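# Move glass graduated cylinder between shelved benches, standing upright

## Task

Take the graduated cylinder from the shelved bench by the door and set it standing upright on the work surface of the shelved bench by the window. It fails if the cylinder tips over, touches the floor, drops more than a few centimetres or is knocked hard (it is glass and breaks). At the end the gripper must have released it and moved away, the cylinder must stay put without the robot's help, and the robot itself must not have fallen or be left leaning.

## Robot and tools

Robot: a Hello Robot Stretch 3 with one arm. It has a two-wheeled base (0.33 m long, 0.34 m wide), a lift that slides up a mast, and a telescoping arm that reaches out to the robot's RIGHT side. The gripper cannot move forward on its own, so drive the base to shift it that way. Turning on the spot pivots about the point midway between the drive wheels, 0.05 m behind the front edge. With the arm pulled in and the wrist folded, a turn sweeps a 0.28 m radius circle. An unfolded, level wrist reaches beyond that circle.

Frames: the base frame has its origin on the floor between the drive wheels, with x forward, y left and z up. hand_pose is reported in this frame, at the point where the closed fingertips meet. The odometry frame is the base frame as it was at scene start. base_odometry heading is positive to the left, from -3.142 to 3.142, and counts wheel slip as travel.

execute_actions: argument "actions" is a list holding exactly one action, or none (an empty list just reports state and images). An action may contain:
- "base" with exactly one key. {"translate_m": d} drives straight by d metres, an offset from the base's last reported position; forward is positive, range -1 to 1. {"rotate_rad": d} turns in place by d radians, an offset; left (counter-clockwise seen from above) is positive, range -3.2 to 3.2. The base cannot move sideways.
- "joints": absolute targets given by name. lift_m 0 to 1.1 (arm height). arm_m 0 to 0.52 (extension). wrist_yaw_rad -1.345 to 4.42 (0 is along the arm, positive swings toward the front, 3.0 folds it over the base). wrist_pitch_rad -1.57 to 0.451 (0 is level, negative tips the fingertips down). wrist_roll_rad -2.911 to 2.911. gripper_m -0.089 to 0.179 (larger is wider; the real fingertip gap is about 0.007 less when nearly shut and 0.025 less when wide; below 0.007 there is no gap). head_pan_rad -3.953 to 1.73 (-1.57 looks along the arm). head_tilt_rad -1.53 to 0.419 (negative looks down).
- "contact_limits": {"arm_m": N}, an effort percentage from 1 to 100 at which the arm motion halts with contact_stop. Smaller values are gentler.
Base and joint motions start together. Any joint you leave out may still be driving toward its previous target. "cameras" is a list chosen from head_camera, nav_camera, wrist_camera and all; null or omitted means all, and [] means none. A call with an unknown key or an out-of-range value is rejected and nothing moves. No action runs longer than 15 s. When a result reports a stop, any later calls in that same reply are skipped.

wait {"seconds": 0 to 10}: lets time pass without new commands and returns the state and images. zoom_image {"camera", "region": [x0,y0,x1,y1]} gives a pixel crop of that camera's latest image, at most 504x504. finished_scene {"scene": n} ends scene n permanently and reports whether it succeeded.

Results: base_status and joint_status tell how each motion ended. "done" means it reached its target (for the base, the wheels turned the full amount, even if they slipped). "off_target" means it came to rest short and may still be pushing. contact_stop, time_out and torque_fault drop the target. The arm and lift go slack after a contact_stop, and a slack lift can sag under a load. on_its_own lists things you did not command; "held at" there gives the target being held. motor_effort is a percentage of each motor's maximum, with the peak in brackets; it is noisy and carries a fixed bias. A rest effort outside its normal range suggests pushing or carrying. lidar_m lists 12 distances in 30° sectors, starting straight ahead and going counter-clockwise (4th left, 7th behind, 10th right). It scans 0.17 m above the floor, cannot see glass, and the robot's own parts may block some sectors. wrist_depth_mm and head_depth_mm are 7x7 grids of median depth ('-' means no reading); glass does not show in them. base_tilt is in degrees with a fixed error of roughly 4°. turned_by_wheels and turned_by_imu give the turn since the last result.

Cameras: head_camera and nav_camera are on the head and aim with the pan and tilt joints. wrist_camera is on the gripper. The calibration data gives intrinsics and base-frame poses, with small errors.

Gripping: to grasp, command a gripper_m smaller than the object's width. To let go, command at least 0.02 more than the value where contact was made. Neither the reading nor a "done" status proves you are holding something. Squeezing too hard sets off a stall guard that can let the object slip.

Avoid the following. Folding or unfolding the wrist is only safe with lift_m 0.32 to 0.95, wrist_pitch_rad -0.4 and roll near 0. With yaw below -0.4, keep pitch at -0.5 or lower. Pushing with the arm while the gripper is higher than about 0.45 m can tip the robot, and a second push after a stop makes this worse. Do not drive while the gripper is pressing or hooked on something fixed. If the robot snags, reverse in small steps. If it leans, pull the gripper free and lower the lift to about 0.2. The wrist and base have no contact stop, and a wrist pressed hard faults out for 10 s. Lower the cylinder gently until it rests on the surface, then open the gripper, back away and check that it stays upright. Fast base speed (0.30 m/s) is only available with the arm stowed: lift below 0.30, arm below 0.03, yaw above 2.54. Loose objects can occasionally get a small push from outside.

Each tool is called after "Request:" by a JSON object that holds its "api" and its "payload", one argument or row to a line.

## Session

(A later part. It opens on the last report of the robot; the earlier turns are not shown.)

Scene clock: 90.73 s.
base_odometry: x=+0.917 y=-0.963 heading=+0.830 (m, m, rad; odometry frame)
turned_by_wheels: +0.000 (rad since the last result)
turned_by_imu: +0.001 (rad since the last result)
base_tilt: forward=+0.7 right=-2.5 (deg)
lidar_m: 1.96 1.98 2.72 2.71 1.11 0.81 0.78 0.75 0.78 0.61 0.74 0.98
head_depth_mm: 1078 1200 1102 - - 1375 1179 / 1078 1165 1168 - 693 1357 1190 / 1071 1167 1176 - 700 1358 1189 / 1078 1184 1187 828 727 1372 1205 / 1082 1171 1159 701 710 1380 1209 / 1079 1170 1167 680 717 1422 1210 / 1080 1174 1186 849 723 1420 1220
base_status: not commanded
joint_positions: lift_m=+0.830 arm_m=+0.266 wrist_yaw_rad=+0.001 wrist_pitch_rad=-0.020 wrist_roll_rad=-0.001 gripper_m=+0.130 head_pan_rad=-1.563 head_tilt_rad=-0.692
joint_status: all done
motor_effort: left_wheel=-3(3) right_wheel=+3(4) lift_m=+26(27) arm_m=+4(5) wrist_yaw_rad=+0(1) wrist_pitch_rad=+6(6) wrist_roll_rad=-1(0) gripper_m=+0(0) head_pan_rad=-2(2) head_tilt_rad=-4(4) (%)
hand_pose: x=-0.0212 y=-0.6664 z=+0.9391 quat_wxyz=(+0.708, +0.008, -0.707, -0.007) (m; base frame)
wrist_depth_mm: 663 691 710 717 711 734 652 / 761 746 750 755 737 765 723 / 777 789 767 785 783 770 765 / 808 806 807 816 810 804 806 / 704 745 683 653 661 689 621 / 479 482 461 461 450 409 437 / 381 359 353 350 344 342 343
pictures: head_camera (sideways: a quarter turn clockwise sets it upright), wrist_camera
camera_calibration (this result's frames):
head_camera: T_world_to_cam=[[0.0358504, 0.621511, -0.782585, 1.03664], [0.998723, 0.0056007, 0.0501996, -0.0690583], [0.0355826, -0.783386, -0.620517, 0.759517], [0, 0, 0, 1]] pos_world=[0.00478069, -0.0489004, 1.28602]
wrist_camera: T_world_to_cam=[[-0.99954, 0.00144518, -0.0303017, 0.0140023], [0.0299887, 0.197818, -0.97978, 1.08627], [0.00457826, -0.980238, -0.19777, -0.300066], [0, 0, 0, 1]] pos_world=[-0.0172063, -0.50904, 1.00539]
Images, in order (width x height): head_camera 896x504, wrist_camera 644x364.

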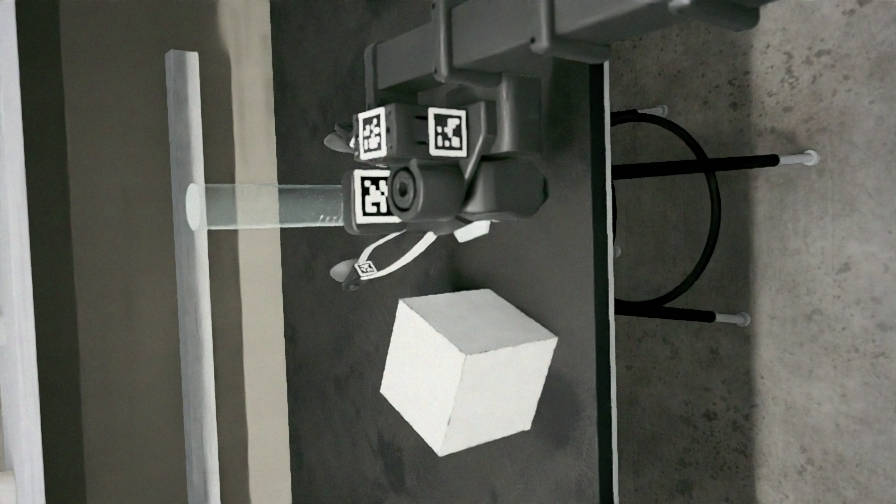

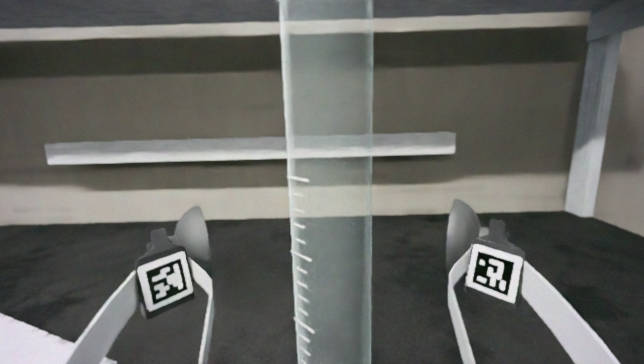

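Request:
{"api": "execute_actions", "payload": {
  "actions": [
    {"joints": {"gripper_m": 0.068}}
  ],
  "cameras": ["head_camera", "wrist_camera"]
}}

Scene clock: 94.17 s.
base_odometry: x=+0.917 y=-0.963 heading=+0.830 (m, m, rad; odometry frame)
turned_by_wheels: +0.000 (rad since the last result)
turned_by_imu: +0.000 (rad since the last result)
base_tilt: forward=+0.6 right=-2.6 (deg)
lidar_m: 1.97 1.98 2.72 2.70 1.11 0.81 0.78 0.75 0.78 0.60 0.74 0.98
head_depth_mm: 1074 1204 1099 - - 1363 1180 / 1083 1173 1155 - 693 1355 1192 / 1076 1165 1177 - 700 1356 1194 / 1078 1188 1191 854 725 1370 1201 / 1077 1171 1156 701 708 1375 1200 / 1082 1175 1170 681 716 1413 1213 / 1086 1167 1184 856 724 1425 1219
base_status: not commanded
joint_positions: lift_m=+0.830 arm_m=+0.266 wrist_yaw_rad=+0.001 wrist_pitch_rad=-0.020 wrist_roll_rad=-0.001 gripper_m=+0.068 head_pan_rad=-1.563 head_tilt_rad=-0.692
joint_status: all done
motor_effort: left_wheel=-2(3) right_wheel=+4(4) lift_m=+26(27) arm_m=+4(4) wrist_yaw_rad=+0(0) wrist_pitch_rad=+6(6) wrist_roll_rad=+0(0) gripper_m=+0(83) head_pan_rad=-3(3) head_tilt_rad=-4(3) (%)
hand_pose: x=-0.0212 y=-0.6664 z=+0.9391 quat_wxyz=(+0.708, +0.008, -0.707, -0.007) (m; base frame)
wrist_depth_mm: 669 693 723 718 711 734 655 / 754 744 745 759 754 756 748 / 762 774 752 763 772 777 784 / 809 804 814 793 804 802 797 / 703 697 731 665 712 632 615 / 470 473 434 453 423 450 440 / 368 368 357 355 349 342 340
pictures: head_camera (sideways: a quarter turn clockwise sets it upright), wrist_camera
camera_calibration (this result's frames):
head_camera: T_world_to_cam=[[0.0358503, 0.621511, -0.782585, 1.03664], [0.998723, 0.00560083, 0.0501996, -0.0690583], [0.0355827, -0.783386, -0.620516, 0.759517], [0, 0, 0, 1]] pos_world=[0.0047807, -0.0489004, 1.28602]
wrist_camera: T_world_to_cam=[[-0.99954, 0.00144507, -0.0303016, 0.0140021], [0.0299886, 0.197818, -0.97978, 1.08627], [0.00457835, -0.980238, -0.19777, -0.300066], [0, 0, 0, 1]] pos_world=[-0.0172063, -0.50904, 1.00539]
Images, in order (width x height): head_camera 896x504, wrist_camera 644x364.

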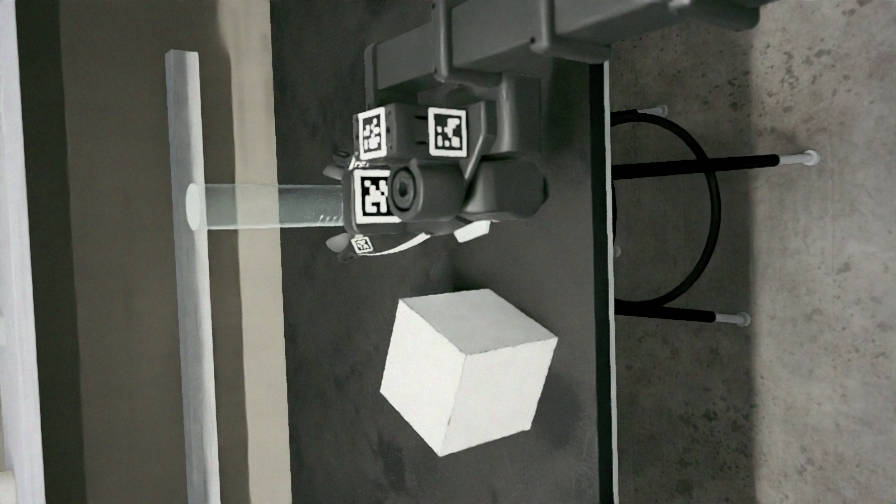

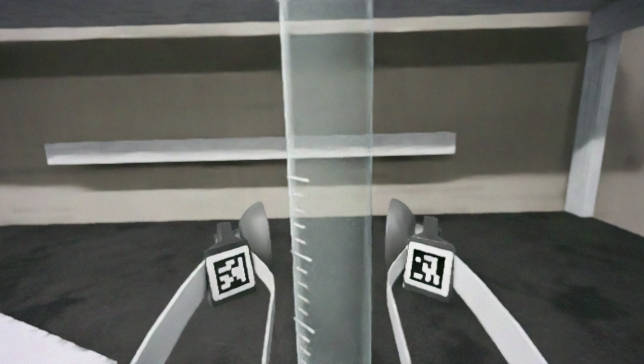

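Request:
{"api": "execute_actions", "payload": {
  "actions": [
    {"joints": {"gripper_m": 0.01}}
  ],
  "cameras": ["head_camera", "wrist_camera"]
}}

Scene clock: 97.03 s.
base_odometry: x=+0.917 y=-0.963 heading=+0.830 (m, m, rad; odometry frame)
turned_by_wheels: +0.000 (rad since the last result)
turned_by_imu: +0.000 (rad since the last result)
base_tilt: forward=+0.7 right=-2.7 (deg)
lidar_m: 1.96 1.97 2.72 2.70 1.11 0.81 0.78 0.75 0.78 0.60 0.74 0.98
head_depth_mm: 1081 1200 1103 - - 1373 1180 / 1075 1172 1161 - 693 1353 1189 / 1076 1171 1175 - 701 1350 1197 / 1082 1186 1142 851 725 1375 1198 / 1081 1166 1156 701 711 1374 1212 / 1084 1170 1178 680 713 1426 1216 / 1078 1169 1187 852 722 1433 1222
base_status: not commanded
joint_positions: lift_m=+0.830 arm_m=+0.266 wrist_yaw_rad=-0.001 wrist_pitch_rad=-0.020 wrist_roll_rad=-0.001 gripper_m=+0.011 head_pan_rad=-1.563 head_tilt_rad=-0.692
joint_status: all done
motor_effort: left_wheel=-3(3) right_wheel=+4(4) lift_m=+26(26) arm_m=+4(4) wrist_yaw_rad=+1(1) wrist_pitch_rad=+6(6) wrist_roll_rad=-1(0) gripper_m=-12(88) head_pan_rad=-2(2) head_tilt_rad=-4(4) (%)
hand_pose: x=-0.0217 y=-0.6664 z=+0.9391 quat_wxyz=(+0.708, +0.007, -0.707, -0.008) (m; base frame)
wrist_depth_mm: 667 723 717 718 726 731 659 / 750 773 745 737 753 759 748 / 752 766 766 758 770 773 785 / 804 825 799 800 823 777 819 / 705 695 707 654 688 625 623 / 483 470 442 460 411 442 443 / 360 362 352 349 345 346 338
pictures: head_camera (sideways: a quarter turn clockwise sets it upright), wrist_camera
camera_calibration (this result's frames):
head_camera: T_world_to_cam=[[0.0358504, 0.621511, -0.782585, 1.03664], [0.998723, 0.00560069, 0.0501996, -0.0690583], [0.0355826, -0.783386, -0.620517, 0.759517], [0, 0, 0, 1]] pos_world=[0.00478069, -0.0489004, 1.28602]
wrist_camera: T_world_to_cam=[[-0.999536, 0.00309295, -0.0303002, 0.0146776], [0.0303133, 0.197768, -0.97978, 1.08626], [0.00296201, -0.980244, -0.19777, -0.300111], [0, 0, 0, 1]] pos_world=[-0.0173684, -0.509055, 1.00539]
Images, in order (width x height): head_camera 896x504, wrist_camera 644x364.

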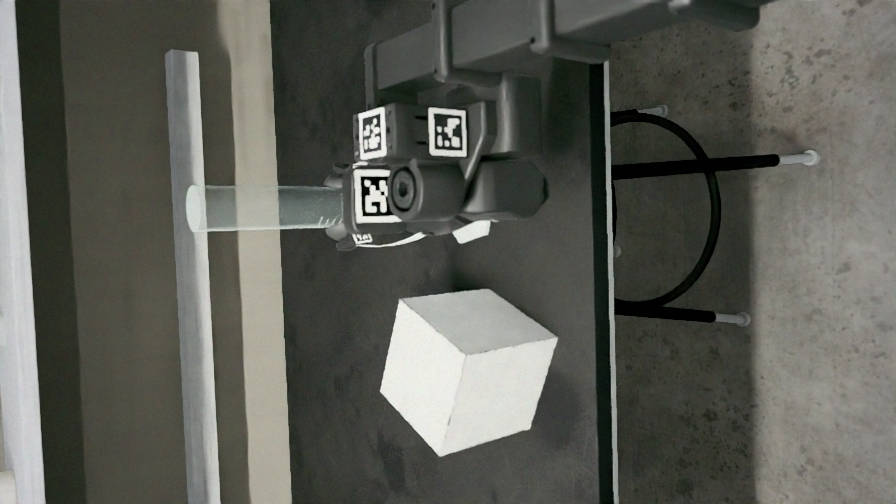

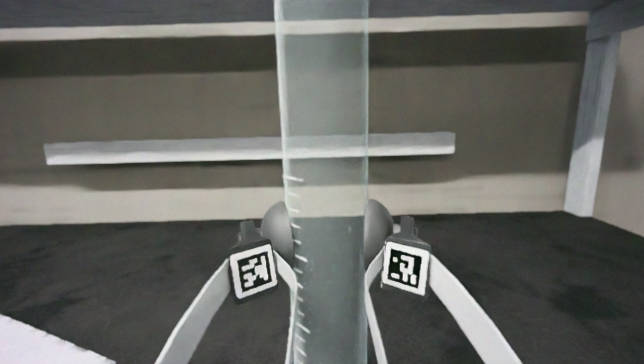

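Request:
{"api": "execute_actions", "payload": {
  "actions": [
    {"joints": {"gripper_m": -0.005}}
  ],
  "cameras": []
}}

Request:
{"api": "execute_actions", "payload": {
  "actions": [
    {"joints": {"lift_m": 0.85}}
  ],
  "cameras": ["head_camera", "wrist_camera"]
}}

Scene clock: 100.77 s.
base_odometry: x=+0.917 y=-0.963 heading=+0.830 (m, m, rad; odometry frame)
turned_by_wheels: +0.000 (rad since the last result)
turned_by_imu: +0.001 (rad since the last result)
base_tilt: forward=+0.7 right=-2.5 (deg)
lidar_m: 1.97 1.98 2.72 2.70 1.11 0.81 0.78 0.75 0.78 0.60 0.74 0.98
head_depth_mm: 1078 1207 1100 - - 1375 1186 / 1074 1165 1156 - 691 1355 1192 / 1082 1166 1178 - 698 1357 1191 / 1075 1187 1146 853 729 1368 1196 / 1087 1164 1156 704 710 1379 1210 / 1077 1166 1167 682 714 1414 1213 / 1085 1171 1184 853 724 1417 1217
base_status: not commanded
joint_positions: lift_m=+0.830 arm_m=+0.266 wrist_yaw_rad=-0.001 wrist_pitch_rad=-0.020 wrist_roll_rad=-0.001 gripper_m=-0.004 head_pan_rad=-1.563 head_tilt_rad=-0.692
joint_status: all done
motor_effort: left_wheel=-3(3) right_wheel=+4(4) lift_m=+26(27) arm_m=+4(4) wrist_yaw_rad=+1(2) wrist_pitch_rad=+6(6) wrist_roll_rad=-1(1) gripper_m=-19(72) head_pan_rad=-2(3) head_tilt_rad=-4(4) (%)
hand_pose: x=-0.0217 y=-0.6664 z=+0.9391 quat_wxyz=(+0.708, +0.007, -0.707, -0.008) (m; base frame)
wrist_depth_mm: 676 710 727 727 725 722 661 / 758 736 739 733 741 739 745 / 768 774 770 778 750 770 765 / 790 809 802 796 793 819 794 / 698 692 727 672 696 637 620 / 479 470 443 460 413 439 437 / 364 361 356 348 344 341 341
pictures: none
No camera images: the call's "cameras" was empty. Leave "cameras" out to get every camera's image.

Scene clock: 101.70 s.
base_odometry: x=+0.917 y=-0.963 heading=+0.830 (m, m, rad; odometry frame)
turned_by_wheels: +0.000 (rad since the last result)
turned_by_imu: +0.000 (rad since the last result)
base_tilt: forward=+0.8 right=-2.5 (deg)
lidar_m: 1.97 1.98 2.72 2.70 1.11 0.81 0.78 0.75 0.78 0.60 0.74 0.98
head_depth_mm: 1072 1206 1120 - 733 1371 1179 / 1079 1169 1169 - 710 1349 1195 / 1083 1163 1235 - 719 1361 1190 / 1080 1183 1193 851 725 1369 1195 / 1083 1169 1156 704 710 1381 1205 / 1081 1172 1175 681 718 1418 1206 / 1085 1165 1181 856 721 1441 1213
base_status: not commanded
joint_positions: lift_m=+0.850 arm_m=+0.266 wrist_yaw_rad=-0.001 wrist_pitch_rad=-0.035 wrist_roll_rad=-0.001 gripper_m=-0.004 head_pan_rad=-1.563 head_tilt_rad=-0.692
joint_status: all done
motor_effort: left_wheel=-3(3) right_wheel=+4(4) lift_m=+27(30) arm_m=+4(4) wrist_yaw_rad=+1(0) wrist_pitch_rad=+11(11) wrist_roll_rad=+0(0) gripper_m=-18(19) head_pan_rad=-3(3) head_tilt_rad=-4(4) (%)
hand_pose: x=-0.0217 y=-0.6659 z=+0.9553 quat_wxyz=(+0.708, +0.012, -0.706, -0.013) (m; base frame)
wrist_depth_mm: 641 661 691 715 721 726 665 / 751 749 751 742 755 751 726 / 777 761 773 754 761 757 763 / 806 813 803 791 810 805 805 / 720 717 732 677 732 668 634 / 506 497 466 478 438 466 462 / 388 380 373 375 368 363 362
pictures: head_camera (sideways: a quarter turn clockwise sets it upright), wrist_camera
camera_calibration (this result's frames):
head_camera: T_world_to_cam=[[0.0358504, 0.621511, -0.782585, 1.03664], [0.998724, 0.00560058, 0.0501996, -0.0690583], [0.0355825, -0.783386, -0.620517, 0.759517], [0, 0, 0, 1]] pos_world=[0.00478068, -0.0489004, 1.28602]
wrist_camera: T_world_to_cam=[[-0.999536, 0.00352788, -0.0302654, 0.0154261], [0.0303256, 0.211871, -0.976827, 1.10867], [0.00296625, -0.977291, -0.21188, -0.28101], [0, 0, 0, 1]] pos_world=[-0.0173688, -0.509579, 1.02391]
Images, in order (width x height): head_camera 896x504, wrist_camera 644x364.

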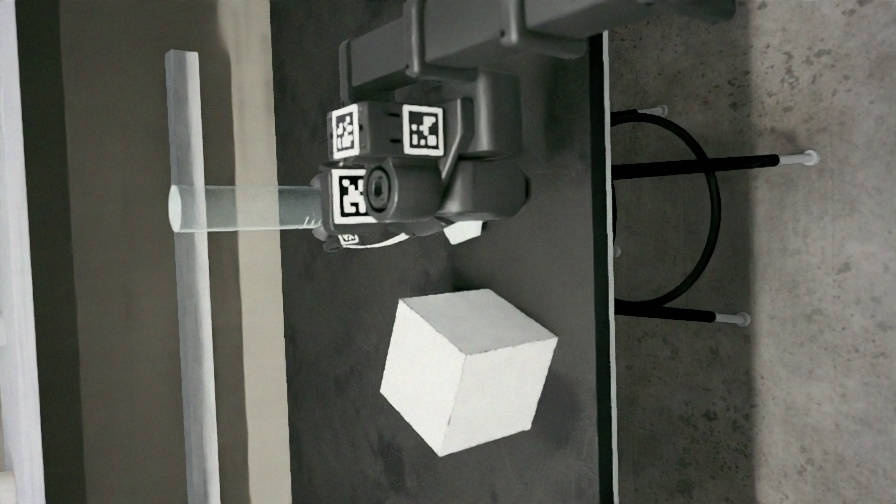

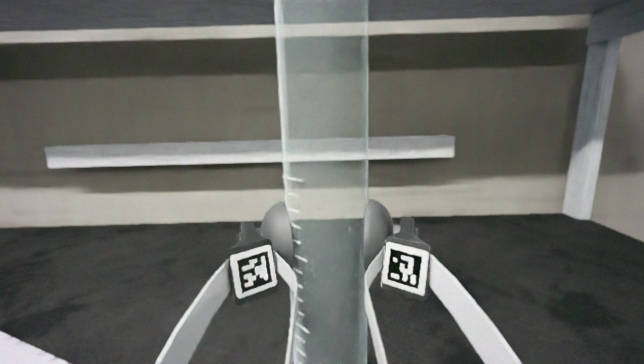

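Request:
{"api": "execute_actions", "payload": {
  "actions": [],
  "cameras": ["wrist_camera"]
}}

Scene clock: 102.53 s.
base_odometry: x=+0.917 y=-0.963 heading=+0.830 (m, m, rad; odometry frame)
turned_by_wheels: +0.000 (rad since the last result)
turned_by_imu: +0.000 (rad since the last result)
base_tilt: forward=+0.7 right=-2.6 (deg)
lidar_m: 1.97 1.98 2.72 2.70 1.11 0.81 0.78 0.75 0.78 0.60 0.74 0.98
head_depth_mm: 1075 1207 1122 - 733 1361 1181 / 1078 1165 1164 - 713 1356 1183 / 1077 1172 1234 - 718 1365 1189 / 1076 1188 1197 852 723 1378 1207 / 1081 1166 1154 703 710 1381 1206 / 1083 1165 1163 683 717 1421 1219 / 1082 1170 1186 850 721 1427 1223
base_status: not commanded
joint_positions: lift_m=+0.850 arm_m=+0.266 wrist_yaw_rad=-0.001 wrist_pitch_rad=-0.035 wrist_roll_rad=-0.001 gripper_m=-0.004 head_pan_rad=-1.563 head_tilt_rad=-0.692
joint_status: all done
motor_effort: left_wheel=-3(3) right_wheel=+4(4) lift_m=+27(30) arm_m=+4(4) wrist_yaw_rad=+0(0) wrist_pitch_rad=+10(11) wrist_roll_rad=-1(0) gripper_m=-19(19) head_pan_rad=-2(3) head_tilt_rad=-4(4) (%)
hand_pose: x=-0.0217 y=-0.6659 z=+0.9553 quat_wxyz=(+0.708, +0.012, -0.706, -0.013) (m; base frame)
wrist_depth_mm: 652 667 670 724 729 730 652 / 761 729 750 750 759 747 735 / 767 759 769 784 768 770 774 / 790 815 811 799 819 802 806 / 756 716 725 684 713 668 651 / 502 489 462 474 431 465 460 / 384 383 376 369 362 364 362
pictures: wrist_camera
camera_calibration (this result's frames):
wrist_camera: T_world_to_cam=[[-0.999536, 0.0035278, -0.0302654, 0.015426], [0.0303256, 0.211871, -0.976827, 1.10867], [0.00296632, -0.977291, -0.21188, -0.28101], [0, 0, 0, 1]] pos_world=[-0.0173687, -0.509579, 1.02391]
Images, in order (width x height): wrist_camera 644x364.

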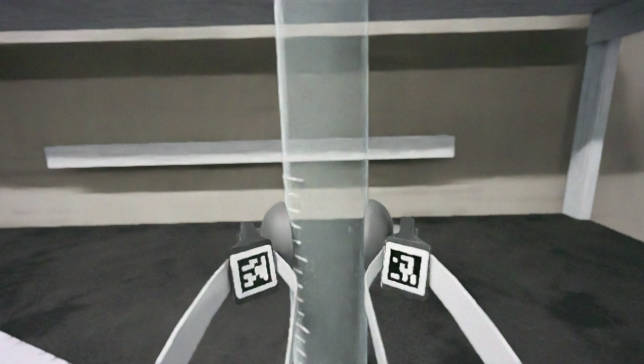

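Request:
{"api": "execute_actions", "payload": {
  "actions": [
    {"joints": {"arm_m": 0.0, "lift_m": 0.88}}
  ],
  "cameras": ["head_camera", "wrist_camera"]
}}

Scene clock: 116.87 s.
base_odometry: x=+0.917 y=-0.963 heading=+0.830 (m, m, rad; odometry frame)
turned_by_wheels: +0.000 (rad since the last result)
turned_by_imu: +0.001 (rad since the last result)
base_tilt: forward=+0.7 right=-2.7 (deg)
lidar_m: 1.97 1.98 2.72 2.71 1.11 0.81 0.78 0.75 0.78 0.60 0.74 0.98
head_depth_mm: 1080 1202 1106 830 708 - - / 1078 1160 1112 841 715 - - / 1080 1170 1117 860 - - - / 1082 1187 1140 885 723 1370 1199 / 1083 1171 1142 704 712 1374 1201 / 1082 1170 1165 684 719 1407 1211 / 1080 1168 1190 850 725 1428 1224
base_status: not commanded
joint_positions: lift_m=+0.880 arm_m=+0.000 wrist_yaw_rad=-0.001 wrist_pitch_rad=-0.036 wrist_roll_rad=-0.001 gripper_m=-0.004 head_pan_rad=-1.563 head_tilt_rad=-0.692
joint_status: all done
motor_effort: left_wheel=-3(3) right_wheel=+4(4) lift_m=+28(28) arm_m=-4(7) wrist_yaw_rad=+1(1) wrist_pitch_rad=+11(11) wrist_roll_rad=-1(0) gripper_m=-19(19) head_pan_rad=-2(2) head_tilt_rad=-4(4) (%)
hand_pose: x=-0.0216 y=-0.4005 z=+0.9851 quat_wxyz=(+0.707, +0.013, -0.706, -0.013) (m; base frame)
wrist_depth_mm: 953 744 953 770 803 756 947 / 991 - - 979 - - 991 / - - - - - - - / - - - - - - - / 832 787 639 762 826 730 - / 563 345 348 532 487 526 513 / 427 372 399 417 408 401 401
pictures: head_camera (sideways: a quarter turn clockwise sets it upright), wrist_camera
camera_calibration (this result's frames):
head_camera: T_world_to_cam=[[0.0358538, 0.621511, -0.782585, 1.03664], [0.998724, 0.0055951, 0.0501996, -0.0690583], [0.0355782, -0.783386, -0.620517, 0.759517], [0, 0, 0, 1]] pos_world=[0.00478042, -0.0489004, 1.28602]
wrist_camera: T_world_to_cam=[[-0.999536, 0.00335738, -0.030263, 0.0153699], [0.0302843, 0.212746, -0.976638, 1.08166], [0.00315939, -0.977102, -0.212749, -0.0143311], [0, 0, 0, 1]] pos_world=[-0.0173492, -0.244174, 1.05381]
Images, in order (width x height): head_camera 896x504, wrist_camera 644x364.

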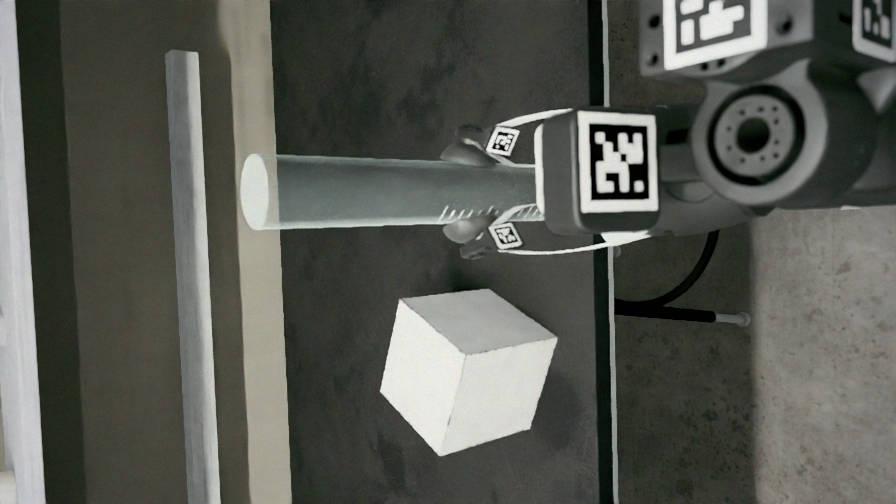

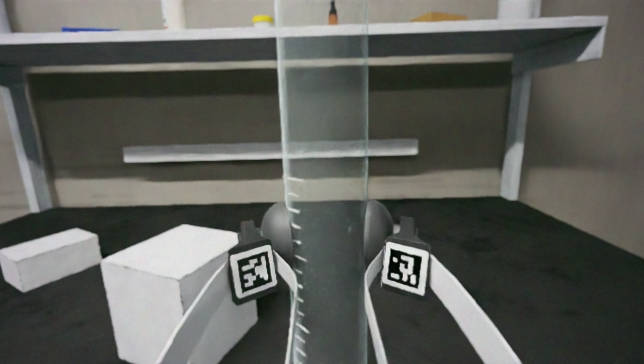

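Request:
{"api": "execute_actions", "payload": {
  "actions": [
    {"base": {"rotate_rad": 1.38}, "joints": {"head_pan_rad": 0.0, "head_tilt_rad": -0.25}}
  ]
}}

Scene clock: 122.43 s.
base_odometry: x=+0.917 y=-0.963 heading=+2.210 (m, m, rad; odometry frame)
turned_by_wheels: +1.380 (rad since the last result)
turned_by_imu: +1.378 (rad since the last result)
base_tilt: forward=+0.7 right=-2.6 (deg)
lidar_m: 3.35 1.38 0.86 0.78 0.78 0.75 0.60 0.74 0.98 2.34 1.97 2.33
head_depth_mm: 3377 3513 3604 3779 3012 2094 1612 / 3296 3442 3594 3781 3034 2125 1616 / 3260 3390 3491 3628 3101 2144 1631 / 3223 3288 3445 3611 3148 2162 1620 / 3144 3253 3375 3590 3184 2180 1648 / 3057 3200 3359 3473 3199 2207 1669 / 3011 3187 3263 3401 3306 2223 1677
base_status: done
joint_positions: lift_m=+0.880 arm_m=+0.000 wrist_yaw_rad=-0.001 wrist_pitch_rad=-0.036 wrist_roll_rad=-0.001 gripper_m=-0.004 head_pan_rad=-0.007 head_tilt_rad=-0.261
joint_status: all done
motor_effort: left_wheel=-2(6) right_wheel=+4(8) lift_m=+28(27) arm_m=-3(4) wrist_yaw_rad=+1(1) wrist_pitch_rad=+11(11) wrist_roll_rad=-1(1) gripper_m=-18(19) head_pan_rad=+4(34) head_tilt_rad=+4(29) (%)
hand_pose: x=-0.0216 y=-0.4005 z=+0.9851 quat_wxyz=(+0.707, +0.013, -0.706, -0.013) (m; base frame)
wrist_depth_mm: - - - - - - - / - - - - - - - / - - - - - - - / - - - - - - - / - - - - - 740 615 / - - - - - 614 518 / - - - - - - 442
pictures: head_camera (sideways: a quarter turn clockwise sets it upright), nav_camera (sideways: a quarter turn counterclockwise sets it upright), wrist_camera
camera_calibration (this result's frames):
head_camera: T_world_to_cam=[[-0.236961, 0.0423181, -0.970597, 1.28357], [-0.0120446, 0.998846, 0.0464903, -0.058091], [0.971444, 0.0227068, -0.236178, 0.253686], [0, 0, 0, 1]] pos_world=[0.0570153, -0.00205478, 1.30845]
nav_camera: T_world_to_cam=[[0.262622, 0.00506645, 0.964886, -1.21835], [0.0397256, -0.999195, -0.00556588, 0.0609894], [0.964081, 0.0397924, -0.262612, 0.290073], [0, 0, 0, 1]] pos_world=[0.0378892, 0.0555704, 1.25209]
wrist_camera: T_world_to_cam=[[-0.999536, 0.00335582, -0.0302647, 0.0153714], [0.0302856, 0.212746, -0.976638, 1.08166], [0.00316128, -0.977102, -0.212749, -0.0143344], [0, 0, 0, 1]] pos_world=[-0.0173492, -0.244177, 1.05381]
Images, in order (width x height): head_camera 896x504, nav_camera 672x504, wrist_camera 644x364.

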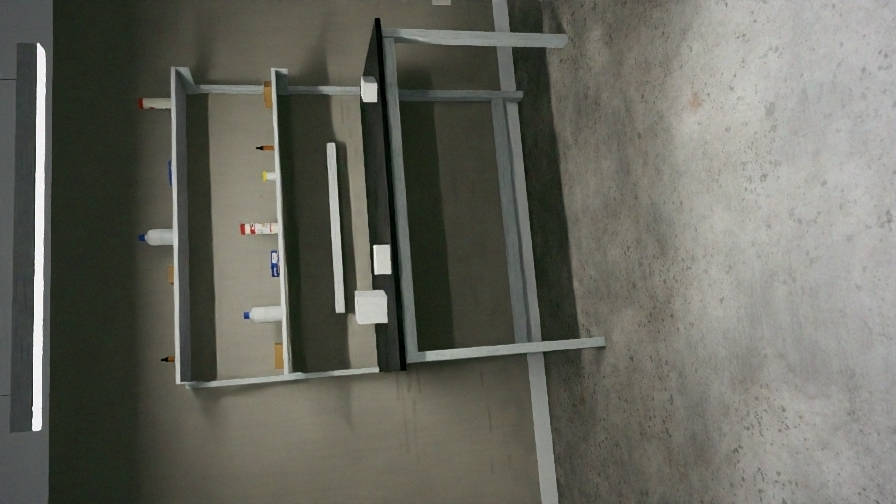

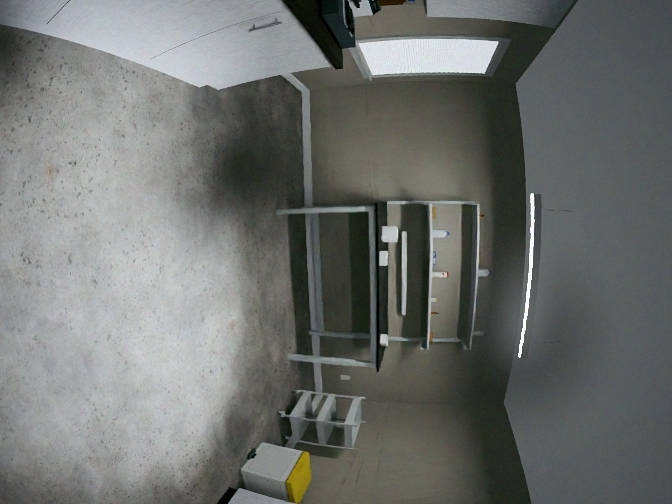

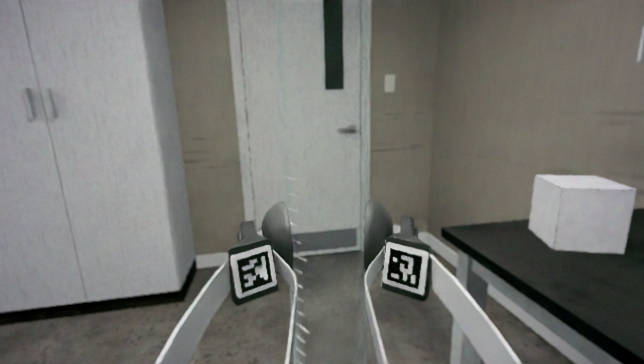

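Request:
{"api": "execute_actions", "payload": {
  "actions": [
    {"base": {"rotate_rad": -0.08}}
  ],
  "cameras": []
}}

Request:
{"api": "execute_actions", "payload": {
  "actions": [
    {"base": {"translate_m": 1.0}}
  ],
  "cameras": ["head_camera", "wrist_camera"]
}}

Scene clock: 129.53 s.
base_odometry: x=+0.917 y=-0.963 heading=+2.130 (m, m, rad; odometry frame)
turned_by_wheels: -0.080 (rad since the last result)
turned_by_imu: -0.079 (rad since the last result)
base_tilt: forward=+0.7 right=-2.7 (deg)
lidar_m: 2.70 1.58 0.90 0.78 0.78 0.75 0.60 0.74 0.98 2.35 1.96 2.21
head_depth_mm: 3477 3632 3746 3885 3050 2107 1610 / 3418 3532 3698 3878 3075 2118 1620 / 3327 3501 3557 3741 3120 2126 1638 / 3250 3301 3474 3617 3174 2158 1646 / 3146 3303 3417 3590 3192 2183 1666 / 3083 3186 3271 3408 2990 2180 1656 / 2968 3107 3265 3352 3276 2218 1669
base_status: done
joint_positions: lift_m=+0.880 arm_m=+0.000 wrist_yaw_rad=-0.001 wrist_pitch_rad=-0.036 wrist_roll_rad=-0.001 gripper_m=-0.004 head_pan_rad=-0.007 head_tilt_rad=-0.261
joint_status: not commanded
motor_effort: left_wheel=+2(3) right_wheel=-3(4) lift_m=+28(27) arm_m=-4(4) wrist_yaw_rad=+1(1) wrist_pitch_rad=+11(11) wrist_roll_rad=+0(0) gripper_m=-19(19) head_pan_rad=+3(5) head_tilt_rad=+4(4) (%)
hand_pose: x=-0.0216 y=-0.4005 z=+0.9851 quat_wxyz=(+0.707, +0.013, -0.706, -0.013) (m; base frame)
wrist_depth_mm: - - - - - - - / - - - - - - - / - - - - - - - / - - - - - - 964 / - - - - 799 687 679 / - - - - - 556 509 / - - - - - - 423
pictures: none
No camera images: the call's "cameras" was empty. Leave "cameras" out to get every camera's image.

Scene clock: 140.77 s.
base_odometry: x=+0.386 y=-0.116 heading=+2.130 (m, m, rad; odometry frame)
turned_by_wheels: +0.000 (rad since the last result)
turned_by_imu: +0.000 (rad since the last result)
base_tilt: forward=+0.7 right=-2.6 (deg)
lidar_m: 2.39 1.75 1.22 1.04 1.04 1.20 1.61 1.59 2.44 1.65 1.65 1.91
head_depth_mm: 2529 2652 2771 2816 2709 2114 1607 / 2450 2562 2648 2524 2796 2117 1625 / 2388 2478 2583 2578 2788 2152 1628 / 2292 2425 2487 2273 2724 2163 1637 / 2227 2346 2471 2313 2651 2197 1660 / 2198 2308 2372 1885 2590 2188 1666 / 2141 2236 2352 1905 2463 2115 1686
base_status: done
joint_positions: lift_m=+0.880 arm_m=+0.000 wrist_yaw_rad=-0.001 wrist_pitch_rad=-0.036 wrist_roll_rad=-0.001 gripper_m=-0.004 head_pan_rad=-0.007 head_tilt_rad=-0.260
joint_status: not commanded
motor_effort: left_wheel=+2(6) right_wheel=-3(4) lift_m=+28(27) arm_m=-4(4) wrist_yaw_rad=+1(1) wrist_pitch_rad=+11(11) wrist_roll_rad=-1(0) gripper_m=-18(19) head_pan_rad=+3(4) head_tilt_rad=+4(4) (%)
hand_pose: x=-0.0216 y=-0.4005 z=+0.9851 quat_wxyz=(+0.707, +0.013, -0.706, -0.013) (m; base frame)
wrist_depth_mm: - - - - - - - / - - - - - - - / - - - - - - - / - - - - - - - / - - - - - - - / - - - - - - - / - - - - - - -
pictures: head_camera (sideways: a quarter turn clockwise sets it upright), wrist_camera
camera_calibration (this result's frames):
head_camera: T_world_to_cam=[[-0.236818, 0.0423171, -0.970632, 1.28362], [-0.0120513, 0.998846, 0.0464875, -0.0580873], [0.971479, 0.0227065, -0.236035, 0.2535], [0, 0, 0, 1]] pos_world=[0.0570144, -0.00205478, 1.30846]
wrist_camera: T_world_to_cam=[[-0.999536, 0.00335467, -0.0302645, 0.015371], [0.0302852, 0.212746, -0.976638, 1.08166], [0.00316236, -0.977102, -0.212749, -0.01433], [0, 0, 0, 1]] pos_world=[-0.0173491, -0.244173, 1.05381]
Images, in order (width x height): head_camera 896x504, wrist_camera 644x364.

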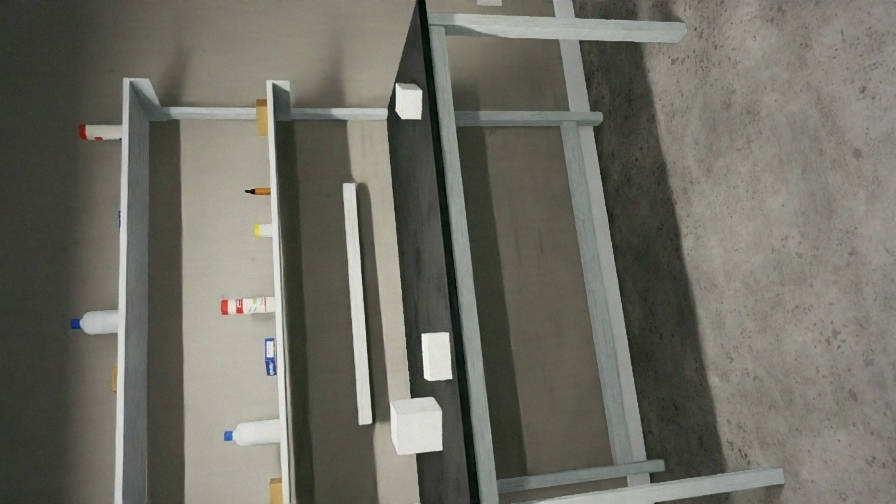

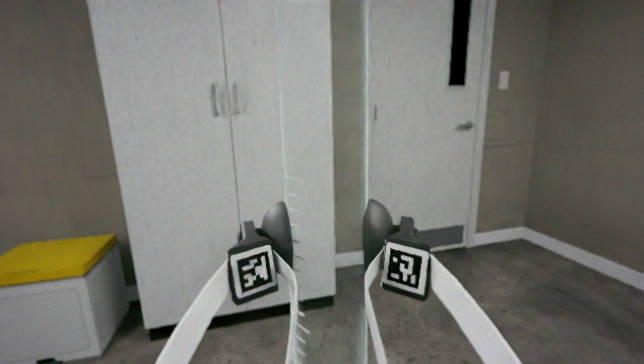

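Heading is aimed at the free area. Continue, raising the lift on the way.

Request:
{"api": "execute_actions", "payload": {
  "actions": [
    {"base": {"translate_m": 1.0}, "joints": {"lift_m": 1.03, "head_tilt_rad": -0.5}}
  ],
  "cameras": ["head_camera", "wrist_camera"]
}}

Scene clock: 152.83 s.
base_odometry: x=-0.145 y=+0.732 heading=+2.131 (m, m, rad; odometry frame)
turned_by_wheels: +0.000 (rad since the last result)
turned_by_imu: +0.000 (rad since the last result)
base_tilt: forward=+0.6 right=-2.6 (deg)
lidar_m: 1.42 1.42 0.92 1.92 1.41 1.51 2.60 2.48 1.60 1.39 1.38 1.18
head_depth_mm: 1400 1574 1317 975 1973 1606 1318 / 1396 1550 1351 942 1920 1616 1326 / 1352 1473 1374 907 1920 1632 1337 / 1318 1441 1393 890 1877 1643 1341 / 1298 1399 1424 864 1816 1652 1347 / 1253 1365 1441 879 1740 1667 1369 / 1231 1328 1400 802 1706 1669 1359
base_status: done
joint_positions: lift_m=+1.030 arm_m=+0.000 wrist_yaw_rad=-0.001 wrist_pitch_rad=-0.036 wrist_roll_rad=-0.001 gripper_m=-0.004 head_pan_rad=-0.007 head_tilt_rad=-0.494
joint_status: all done
motor_effort: left_wheel=+2(5) right_wheel=-3(5) lift_m=+28(29) arm_m=-4(4) wrist_yaw_rad=+0(1) wrist_pitch_rad=+11(11) wrist_roll_rad=+0(0) gripper_m=-19(19) head_pan_rad=+4(5) head_tilt_rad=-2(18) (%)
hand_pose: x=-0.0216 y=-0.4005 z=+1.1350 quat_wxyz=(+0.707, +0.013, -0.706, -0.013) (m; base frame)
wrist_depth_mm: - - - - - - - / - - - - - - - / - - - - - - - / - - - - - - - / - - - - - - - / - - - - - - - / - - - - - - -
pictures: head_camera (sideways: a quarter turn clockwise sets it upright), wrist_camera
camera_calibration (this result's frames):
head_camera: T_world_to_cam=[[-0.454872, 0.0438061, -0.889479, 1.17901], [-0.00087509, 0.998767, 0.049636, -0.0622398], [0.890556, 0.0233564, -0.454273, 0.538009], [0, 0, 0, 1]] pos_world=[0.0571171, -0.00205081, 1.2962]
wrist_camera: T_world_to_cam=[[-0.999536, 0.00335893, -0.0302645, 0.0199114], [0.0302856, 0.212907, -0.976603, 1.22814], [0.00316318, -0.977067, -0.21291, 0.0177752], [0, 0, 0, 1]] pos_world=[-0.017349, -0.244179, 1.20379]
Images, in order (width x height): head_camera 896x504, wrist_camera 644x364.

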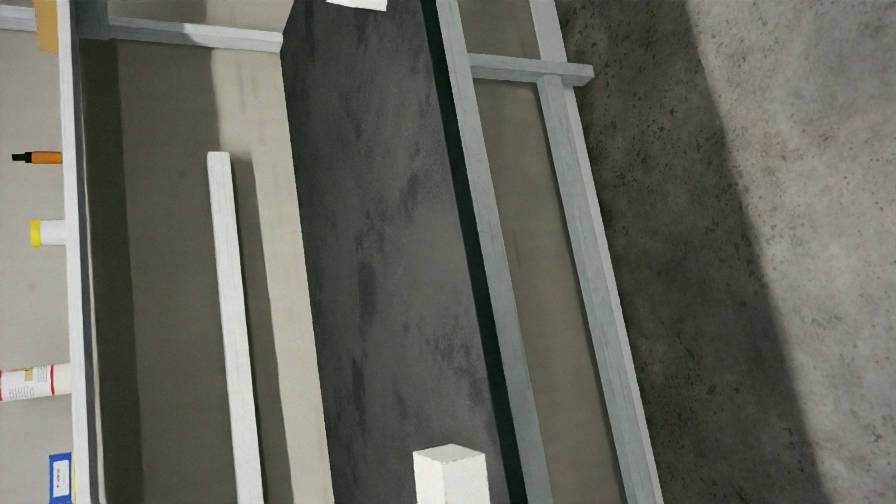

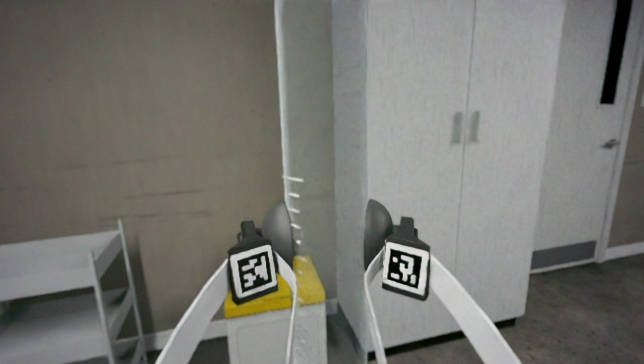

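Request:
{"api": "execute_actions", "payload": {
  "actions": [
    {"base": {"translate_m": 0.27}}
  ],
  "cameras": []
}}

Request:
{"api": "execute_actions", "payload": {
  "actions": [
    {"base": {"rotate_rad": 1.65}, "joints": {"head_pan_rad": -1.3, "head_tilt_rad": -0.6}}
  ]
}}

Scene clock: 162.20 s.
base_odometry: x=-0.288 y=+0.961 heading=+2.131 (m, m, rad; odometry frame)
turned_by_wheels: +0.000 (rad since the last result)
turned_by_imu: +0.001 (rad since the last result)
base_tilt: forward=+0.6 right=-2.7 (deg)
lidar_m: 1.16 1.16 0.77 2.00 1.51 1.60 2.76 2.73 1.55 1.34 1.26 0.96
head_depth_mm: 1178 1309 1327 825 681 1600 1317 / 1150 1260 1331 836 659 1615 1314 / 1125 1220 1298 845 636 1574 1328 / 1089 1193 1262 855 619 1547 1338 / 1065 1161 1236 866 622 1513 1340 / 1032 1140 1211 877 626 1471 1355 / 1009 1109 1189 887 634 1406 1362
base_status: done
joint_positions: lift_m=+1.030 arm_m=+0.000 wrist_yaw_rad=-0.001 wrist_pitch_rad=-0.036 wrist_roll_rad=-0.001 gripper_m=-0.004 head_pan_rad=-0.007 head_tilt_rad=-0.494
joint_status: not commanded
motor_effort: left_wheel=+2(5) right_wheel=-3(4) lift_m=+28(28) arm_m=-4(4) wrist_yaw_rad=+1(1) wrist_pitch_rad=+11(11) wrist_roll_rad=-1(1) gripper_m=-19(19) head_pan_rad=+3(3) head_tilt_rad=-3(3) (%)
hand_pose: x=-0.0216 y=-0.4005 z=+1.1350 quat_wxyz=(+0.707, +0.013, -0.706, -0.013) (m; base frame)
wrist_depth_mm: - - - - - - - / - - - - - - - / - - - - - - - / - - - - - - - / - - - - - - - / - - - - - - - / - - - - - - -
pictures: none
No camera images: the call's "cameras" was empty. Leave "cameras" out to get every camera's image.

Scene clock: 165.80 s.
base_odometry: x=-0.288 y=+0.961 heading=-2.503 (m, m, rad; odometry frame)
turned_by_wheels: +1.650 (rad since the last result)
turned_by_imu: +1.647 (rad since the last result)
base_tilt: forward=+0.7 right=-2.6 (deg)
lidar_m: 1.99 1.52 1.69 2.87 3.09 1.45 1.34 0.96 0.97 1.16 1.17 0.77
head_depth_mm: 1048 1145 1118 - - 1473 1240 / 1056 1157 995 693 592 1483 1246 / 1070 1177 1007 701 640 1488 1247 / 1076 1156 1028 708 650 1503 1257 / 1093 1163 1043 632 659 1512 1268 / 1101 1214 878 635 667 1515 1272 / 1115 1225 779 729 675 1536 1289
base_status: done
joint_positions: lift_m=+1.030 arm_m=+0.000 wrist_yaw_rad=-0.001 wrist_pitch_rad=-0.036 wrist_roll_rad=-0.001 gripper_m=-0.004 head_pan_rad=-1.293 head_tilt_rad=-0.593
joint_status: all done
motor_effort: left_wheel=-3(7) right_wheel=+3(8) lift_m=+28(28) arm_m=-3(4) wrist_yaw_rad=+1(1) wrist_pitch_rad=+11(11) wrist_roll_rad=-1(1) gripper_m=-19(19) head_pan_rad=-2(31) head_tilt_rad=-4(13) (%)
hand_pose: x=-0.0216 y=-0.4005 z=+1.1350 quat_wxyz=(+0.707, +0.013, -0.706, -0.013) (m; base frame)
wrist_depth_mm: 686 715 761 994 - - - / 900 963 989 - - - - / 935 959 - - - - - / 980 - - - - - - / 549 783 814 777 809 731 708 / 524 548 515 524 492 520 473 / 339 402 416 409 403 402 397
pictures: head_camera (sideways: a quarter turn clockwise sets it upright), nav_camera (sideways: a quarter turn counterclockwise sets it upright), wrist_camera
camera_calibration (this result's frames):
head_camera: T_world_to_cam=[[-0.109167, 0.531049, -0.840279, 1.11274], [0.959661, 0.276649, 0.0501627, -0.0687784], [0.259101, -0.800907, -0.539828, 0.653181], [0, 0, 0, 1]] pos_world=[0.0182386, -0.0487546, 1.29107]
nav_camera: T_world_to_cam=[[0.160963, -0.539242, 0.826625, -1.03734], [-0.948975, -0.314686, -0.0204949, 0.0864507], [0.271179, -0.781148, -0.562379, 0.684385], [0, 0, 0, 1]] pos_world=[0.0634231, 0.00243147, 1.24415]
wrist_camera: T_world_to_cam=[[-0.999536, 0.00335874, -0.0302664, 0.0199135], [0.0302874, 0.212907, -0.976603, 1.22814], [0.00316375, -0.977067, -0.21291, 0.0177709], [0, 0, 0, 1]] pos_world=[-0.0173491, -0.244183, 1.20379]
Images, in order (width x height): head_camera 896x504, nav_camera 672x504, wrist_camera 644x364.

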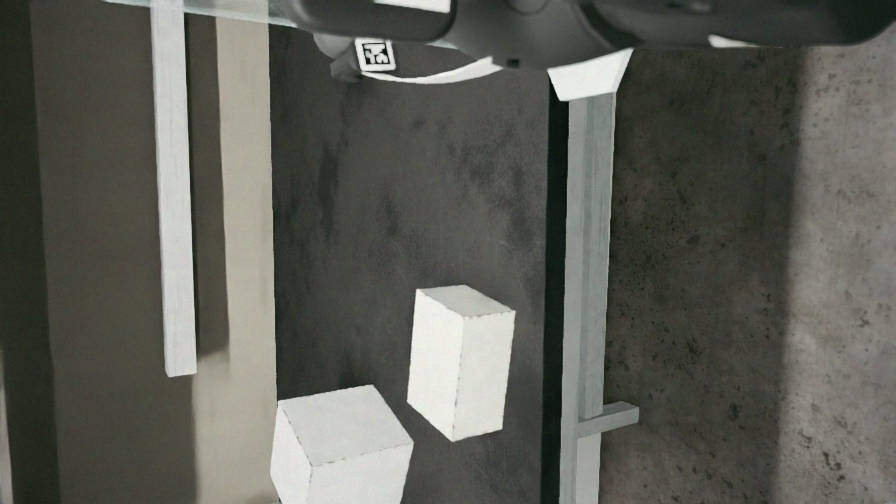

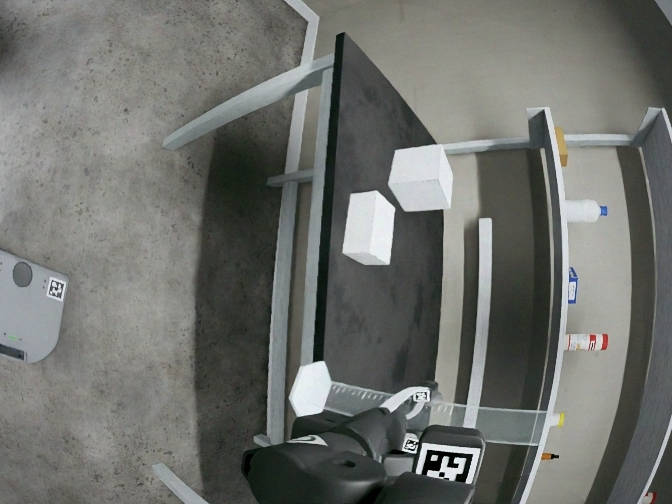

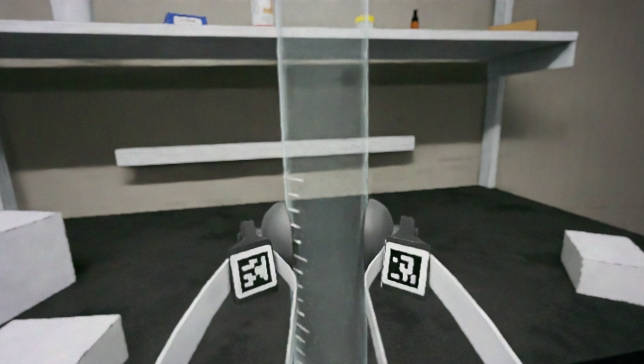

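Request:
{"api": "execute_actions", "payload": {
  "actions": [
    {"joints": {"arm_m": 0.30, "lift_m": 1.02, "head_pan_rad": -1.45}}
  ]
}}

Scene clock: 173.70 s.
base_odometry: x=-0.288 y=+0.961 heading=-2.503 (m, m, rad; odometry frame)
turned_by_wheels: +0.000 (rad since the last result)
turned_by_imu: +0.001 (rad since the last result)
base_tilt: forward=+0.6 right=-2.5 (deg)
lidar_m: 2.00 1.52 1.68 2.87 3.07 1.45 1.35 0.96 0.98 1.16 1.17 0.77
head_depth_mm: 1084 - 868 687 1560 1468 1245 / 1089 - - 690 1565 1481 1253 / 1080 1164 1008 702 648 1496 1252 / 1071 1146 1020 708 641 1501 1254 / 1070 1146 1039 716 637 1503 1260 / 1061 1140 1053 648 608 1515 1272 / 1063 1147 1076 619 604 1541 1286
base_status: not commanded
joint_positions: lift_m=+1.020 arm_m=+0.300 wrist_yaw_rad=+0.000 wrist_pitch_rad=-0.036 wrist_roll_rad=-0.001 gripper_m=-0.004 head_pan_rad=-1.443 head_tilt_rad=-0.593
joint_status: all done
motor_effort: left_wheel=-2(3) right_wheel=+3(3) lift_m=+16(28) arm_m=+4(5) wrist_yaw_rad=+0(1) wrist_pitch_rad=+11(11) wrist_roll_rad=+0(1) gripper_m=-19(19) head_pan_rad=-2(14) head_tilt_rad=-4(3) (%)
hand_pose: x=-0.0216 y=-0.6999 z=+1.1257 quat_wxyz=(+0.707, +0.013, -0.706, -0.013) (m; base frame)
wrist_depth_mm: 575 597 601 625 635 668 637 / 652 678 709 739 786 844 862 / 662 688 723 753 800 863 924 / 679 724 766 799 828 913 970 / 704 727 765 728 767 687 694 / 531 529 492 513 467 503 489 / 407 401 400 394 391 390 387
pictures: head_camera (sideways: a quarter turn clockwise sets it upright), nav_camera (sideways: a quarter turn counterclockwise sets it upright), wrist_camera
camera_calibration (this result's frames):
head_camera: T_world_to_cam=[[-0.0285127, 0.541586, -0.840162, 1.11209], [0.990251, 0.129952, 0.0501633, -0.0689658], [0.136348, -0.83054, -0.540011, 0.654168], [0, 0, 0, 1]] pos_world=[0.0108076, -0.0500195, 1.29106]
nav_camera: T_world_to_cam=[[0.0784997, -0.557432, 0.826503, -1.03668], [-0.985374, -0.169166, -0.020504, 0.0866847], [0.151245, -0.812805, -0.562558, 0.685349], [0, 0, 0, 1]] pos_world=[0.0631401, -0.00615944, 1.24415]
wrist_camera: T_world_to_cam=[[-0.999537, 0.0032381, -0.0302655, 0.0205829], [0.0302601, 0.213152, -0.97655, 1.28285], [0.003289, -0.977014, -0.213151, -0.276462], [0, 0, 0, 1]] pos_world=[-0.0173364, -0.543615, 1.19446]
Images, in order (width x height): head_camera 896x504, nav_camera 672x504, wrist_camera 644x364.

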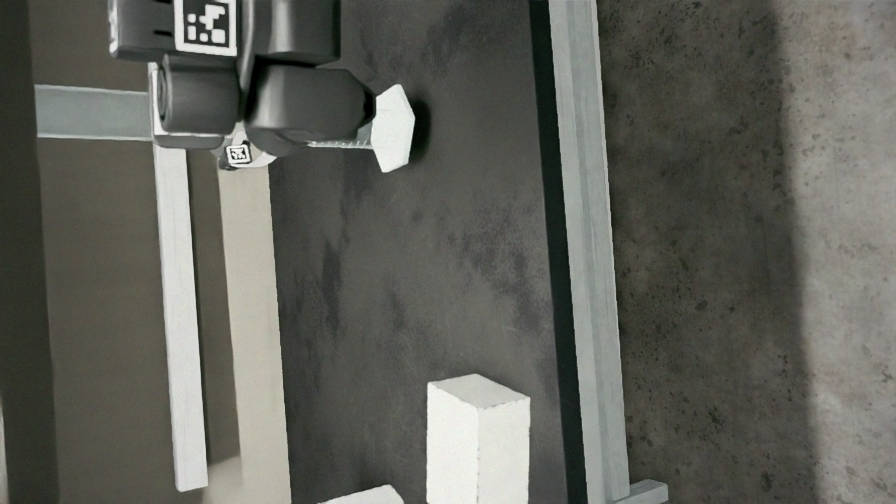

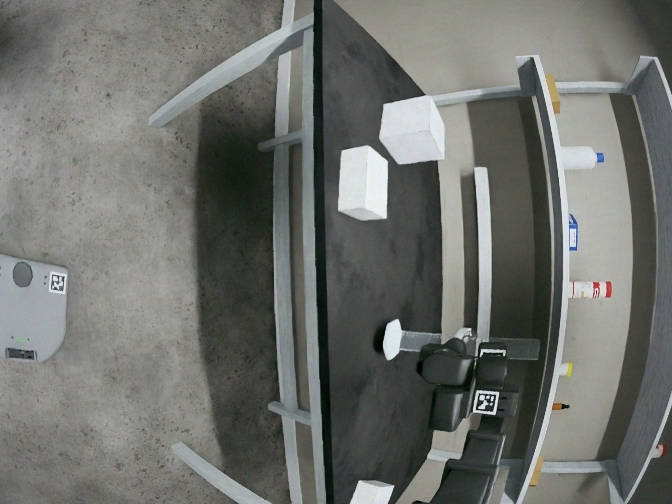

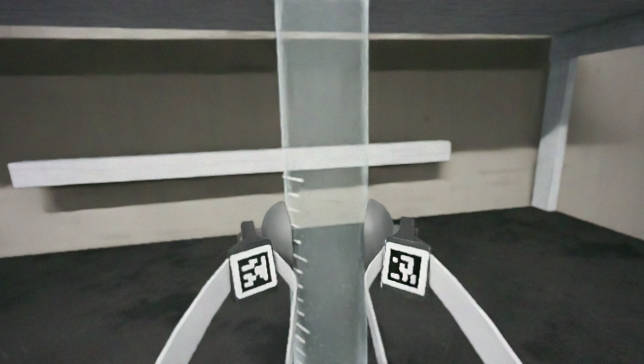

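Request:
{"api": "execute_actions", "payload": {
  "actions": [
    {"joints": {"lift_m": 0.993}}
  ],
  "cameras": ["head_camera"]
}}

Scene clock: 176.77 s.
base_odometry: x=-0.288 y=+0.961 heading=-2.503 (m, m, rad; odometry frame)
turned_by_wheels: +0.000 (rad since the last result)
turned_by_imu: +0.000 (rad since the last result)
base_tilt: forward=+0.7 right=-2.6 (deg)
lidar_m: 2.00 1.51 1.69 2.87 3.08 1.45 1.34 0.96 0.98 1.16 1.16 0.77
head_depth_mm: 1085 1119 - 686 1561 1474 1231 / 1083 1108 - 678 1576 1476 1240 / 1074 1182 979 700 648 1491 1247 / 1070 1150 1025 709 641 1498 1261 / 1063 1137 1039 716 637 1519 1265 / 1063 1137 1054 645 606 1516 1271 / 1058 1149 1073 619 604 1531 1278
base_status: not commanded
joint_positions: lift_m=+0.993 arm_m=+0.300 wrist_yaw_rad=+0.000 wrist_pitch_rad=-0.036 wrist_roll_rad=-0.001 gripper_m=-0.004 head_pan_rad=-1.443 head_tilt_rad=-0.593
joint_status: all done
motor_effort: left_wheel=-2(3) right_wheel=+3(3) lift_m=+16(17) arm_m=+3(4) wrist_yaw_rad=+1(1) wrist_pitch_rad=+11(11) wrist_roll_rad=+0(0) gripper_m=-19(18) head_pan_rad=-2(2) head_tilt_rad=-4(4) (%)
hand_pose: x=-0.0216 y=-0.6999 z=+1.0986 quat_wxyz=(+0.707, +0.013, -0.706, -0.013) (m; base frame)
wrist_depth_mm: 630 646 697 710 755 793 703 / 642 685 695 750 789 829 870 / 669 682 706 750 786 859 929 / 681 726 756 805 841 882 936 / 711 693 697 642 702 630 617 / 487 477 446 463 419 456 444 / 371 369 357 355 352 350 347
pictures: head_camera (sideways: a quarter turn clockwise sets it upright)
camera_calibration (this result's frames):
head_camera: T_world_to_cam=[[-0.0285127, 0.541586, -0.840162, 1.11209], [0.990251, 0.129952, 0.0501633, -0.0689658], [0.136348, -0.830541, -0.540011, 0.654167], [0, 0, 0, 1]] pos_world=[0.0108076, -0.0500195, 1.29106]
Images, in order (width x height): head_camera 896x504.

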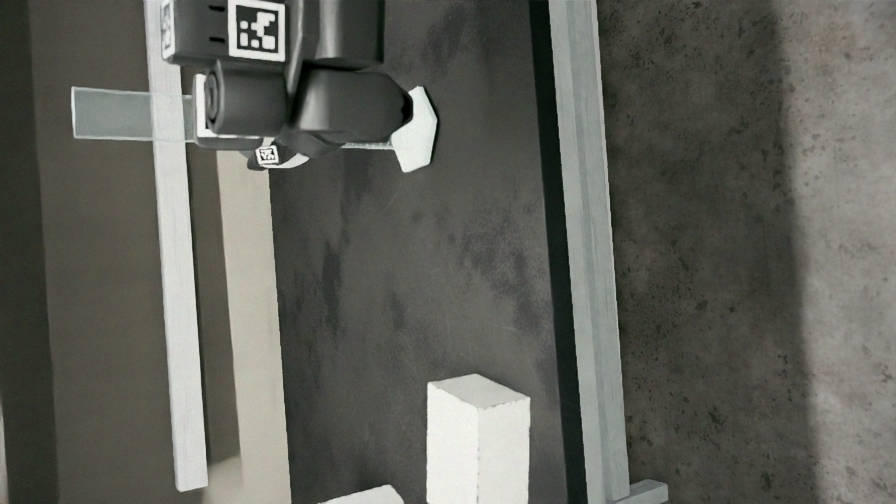

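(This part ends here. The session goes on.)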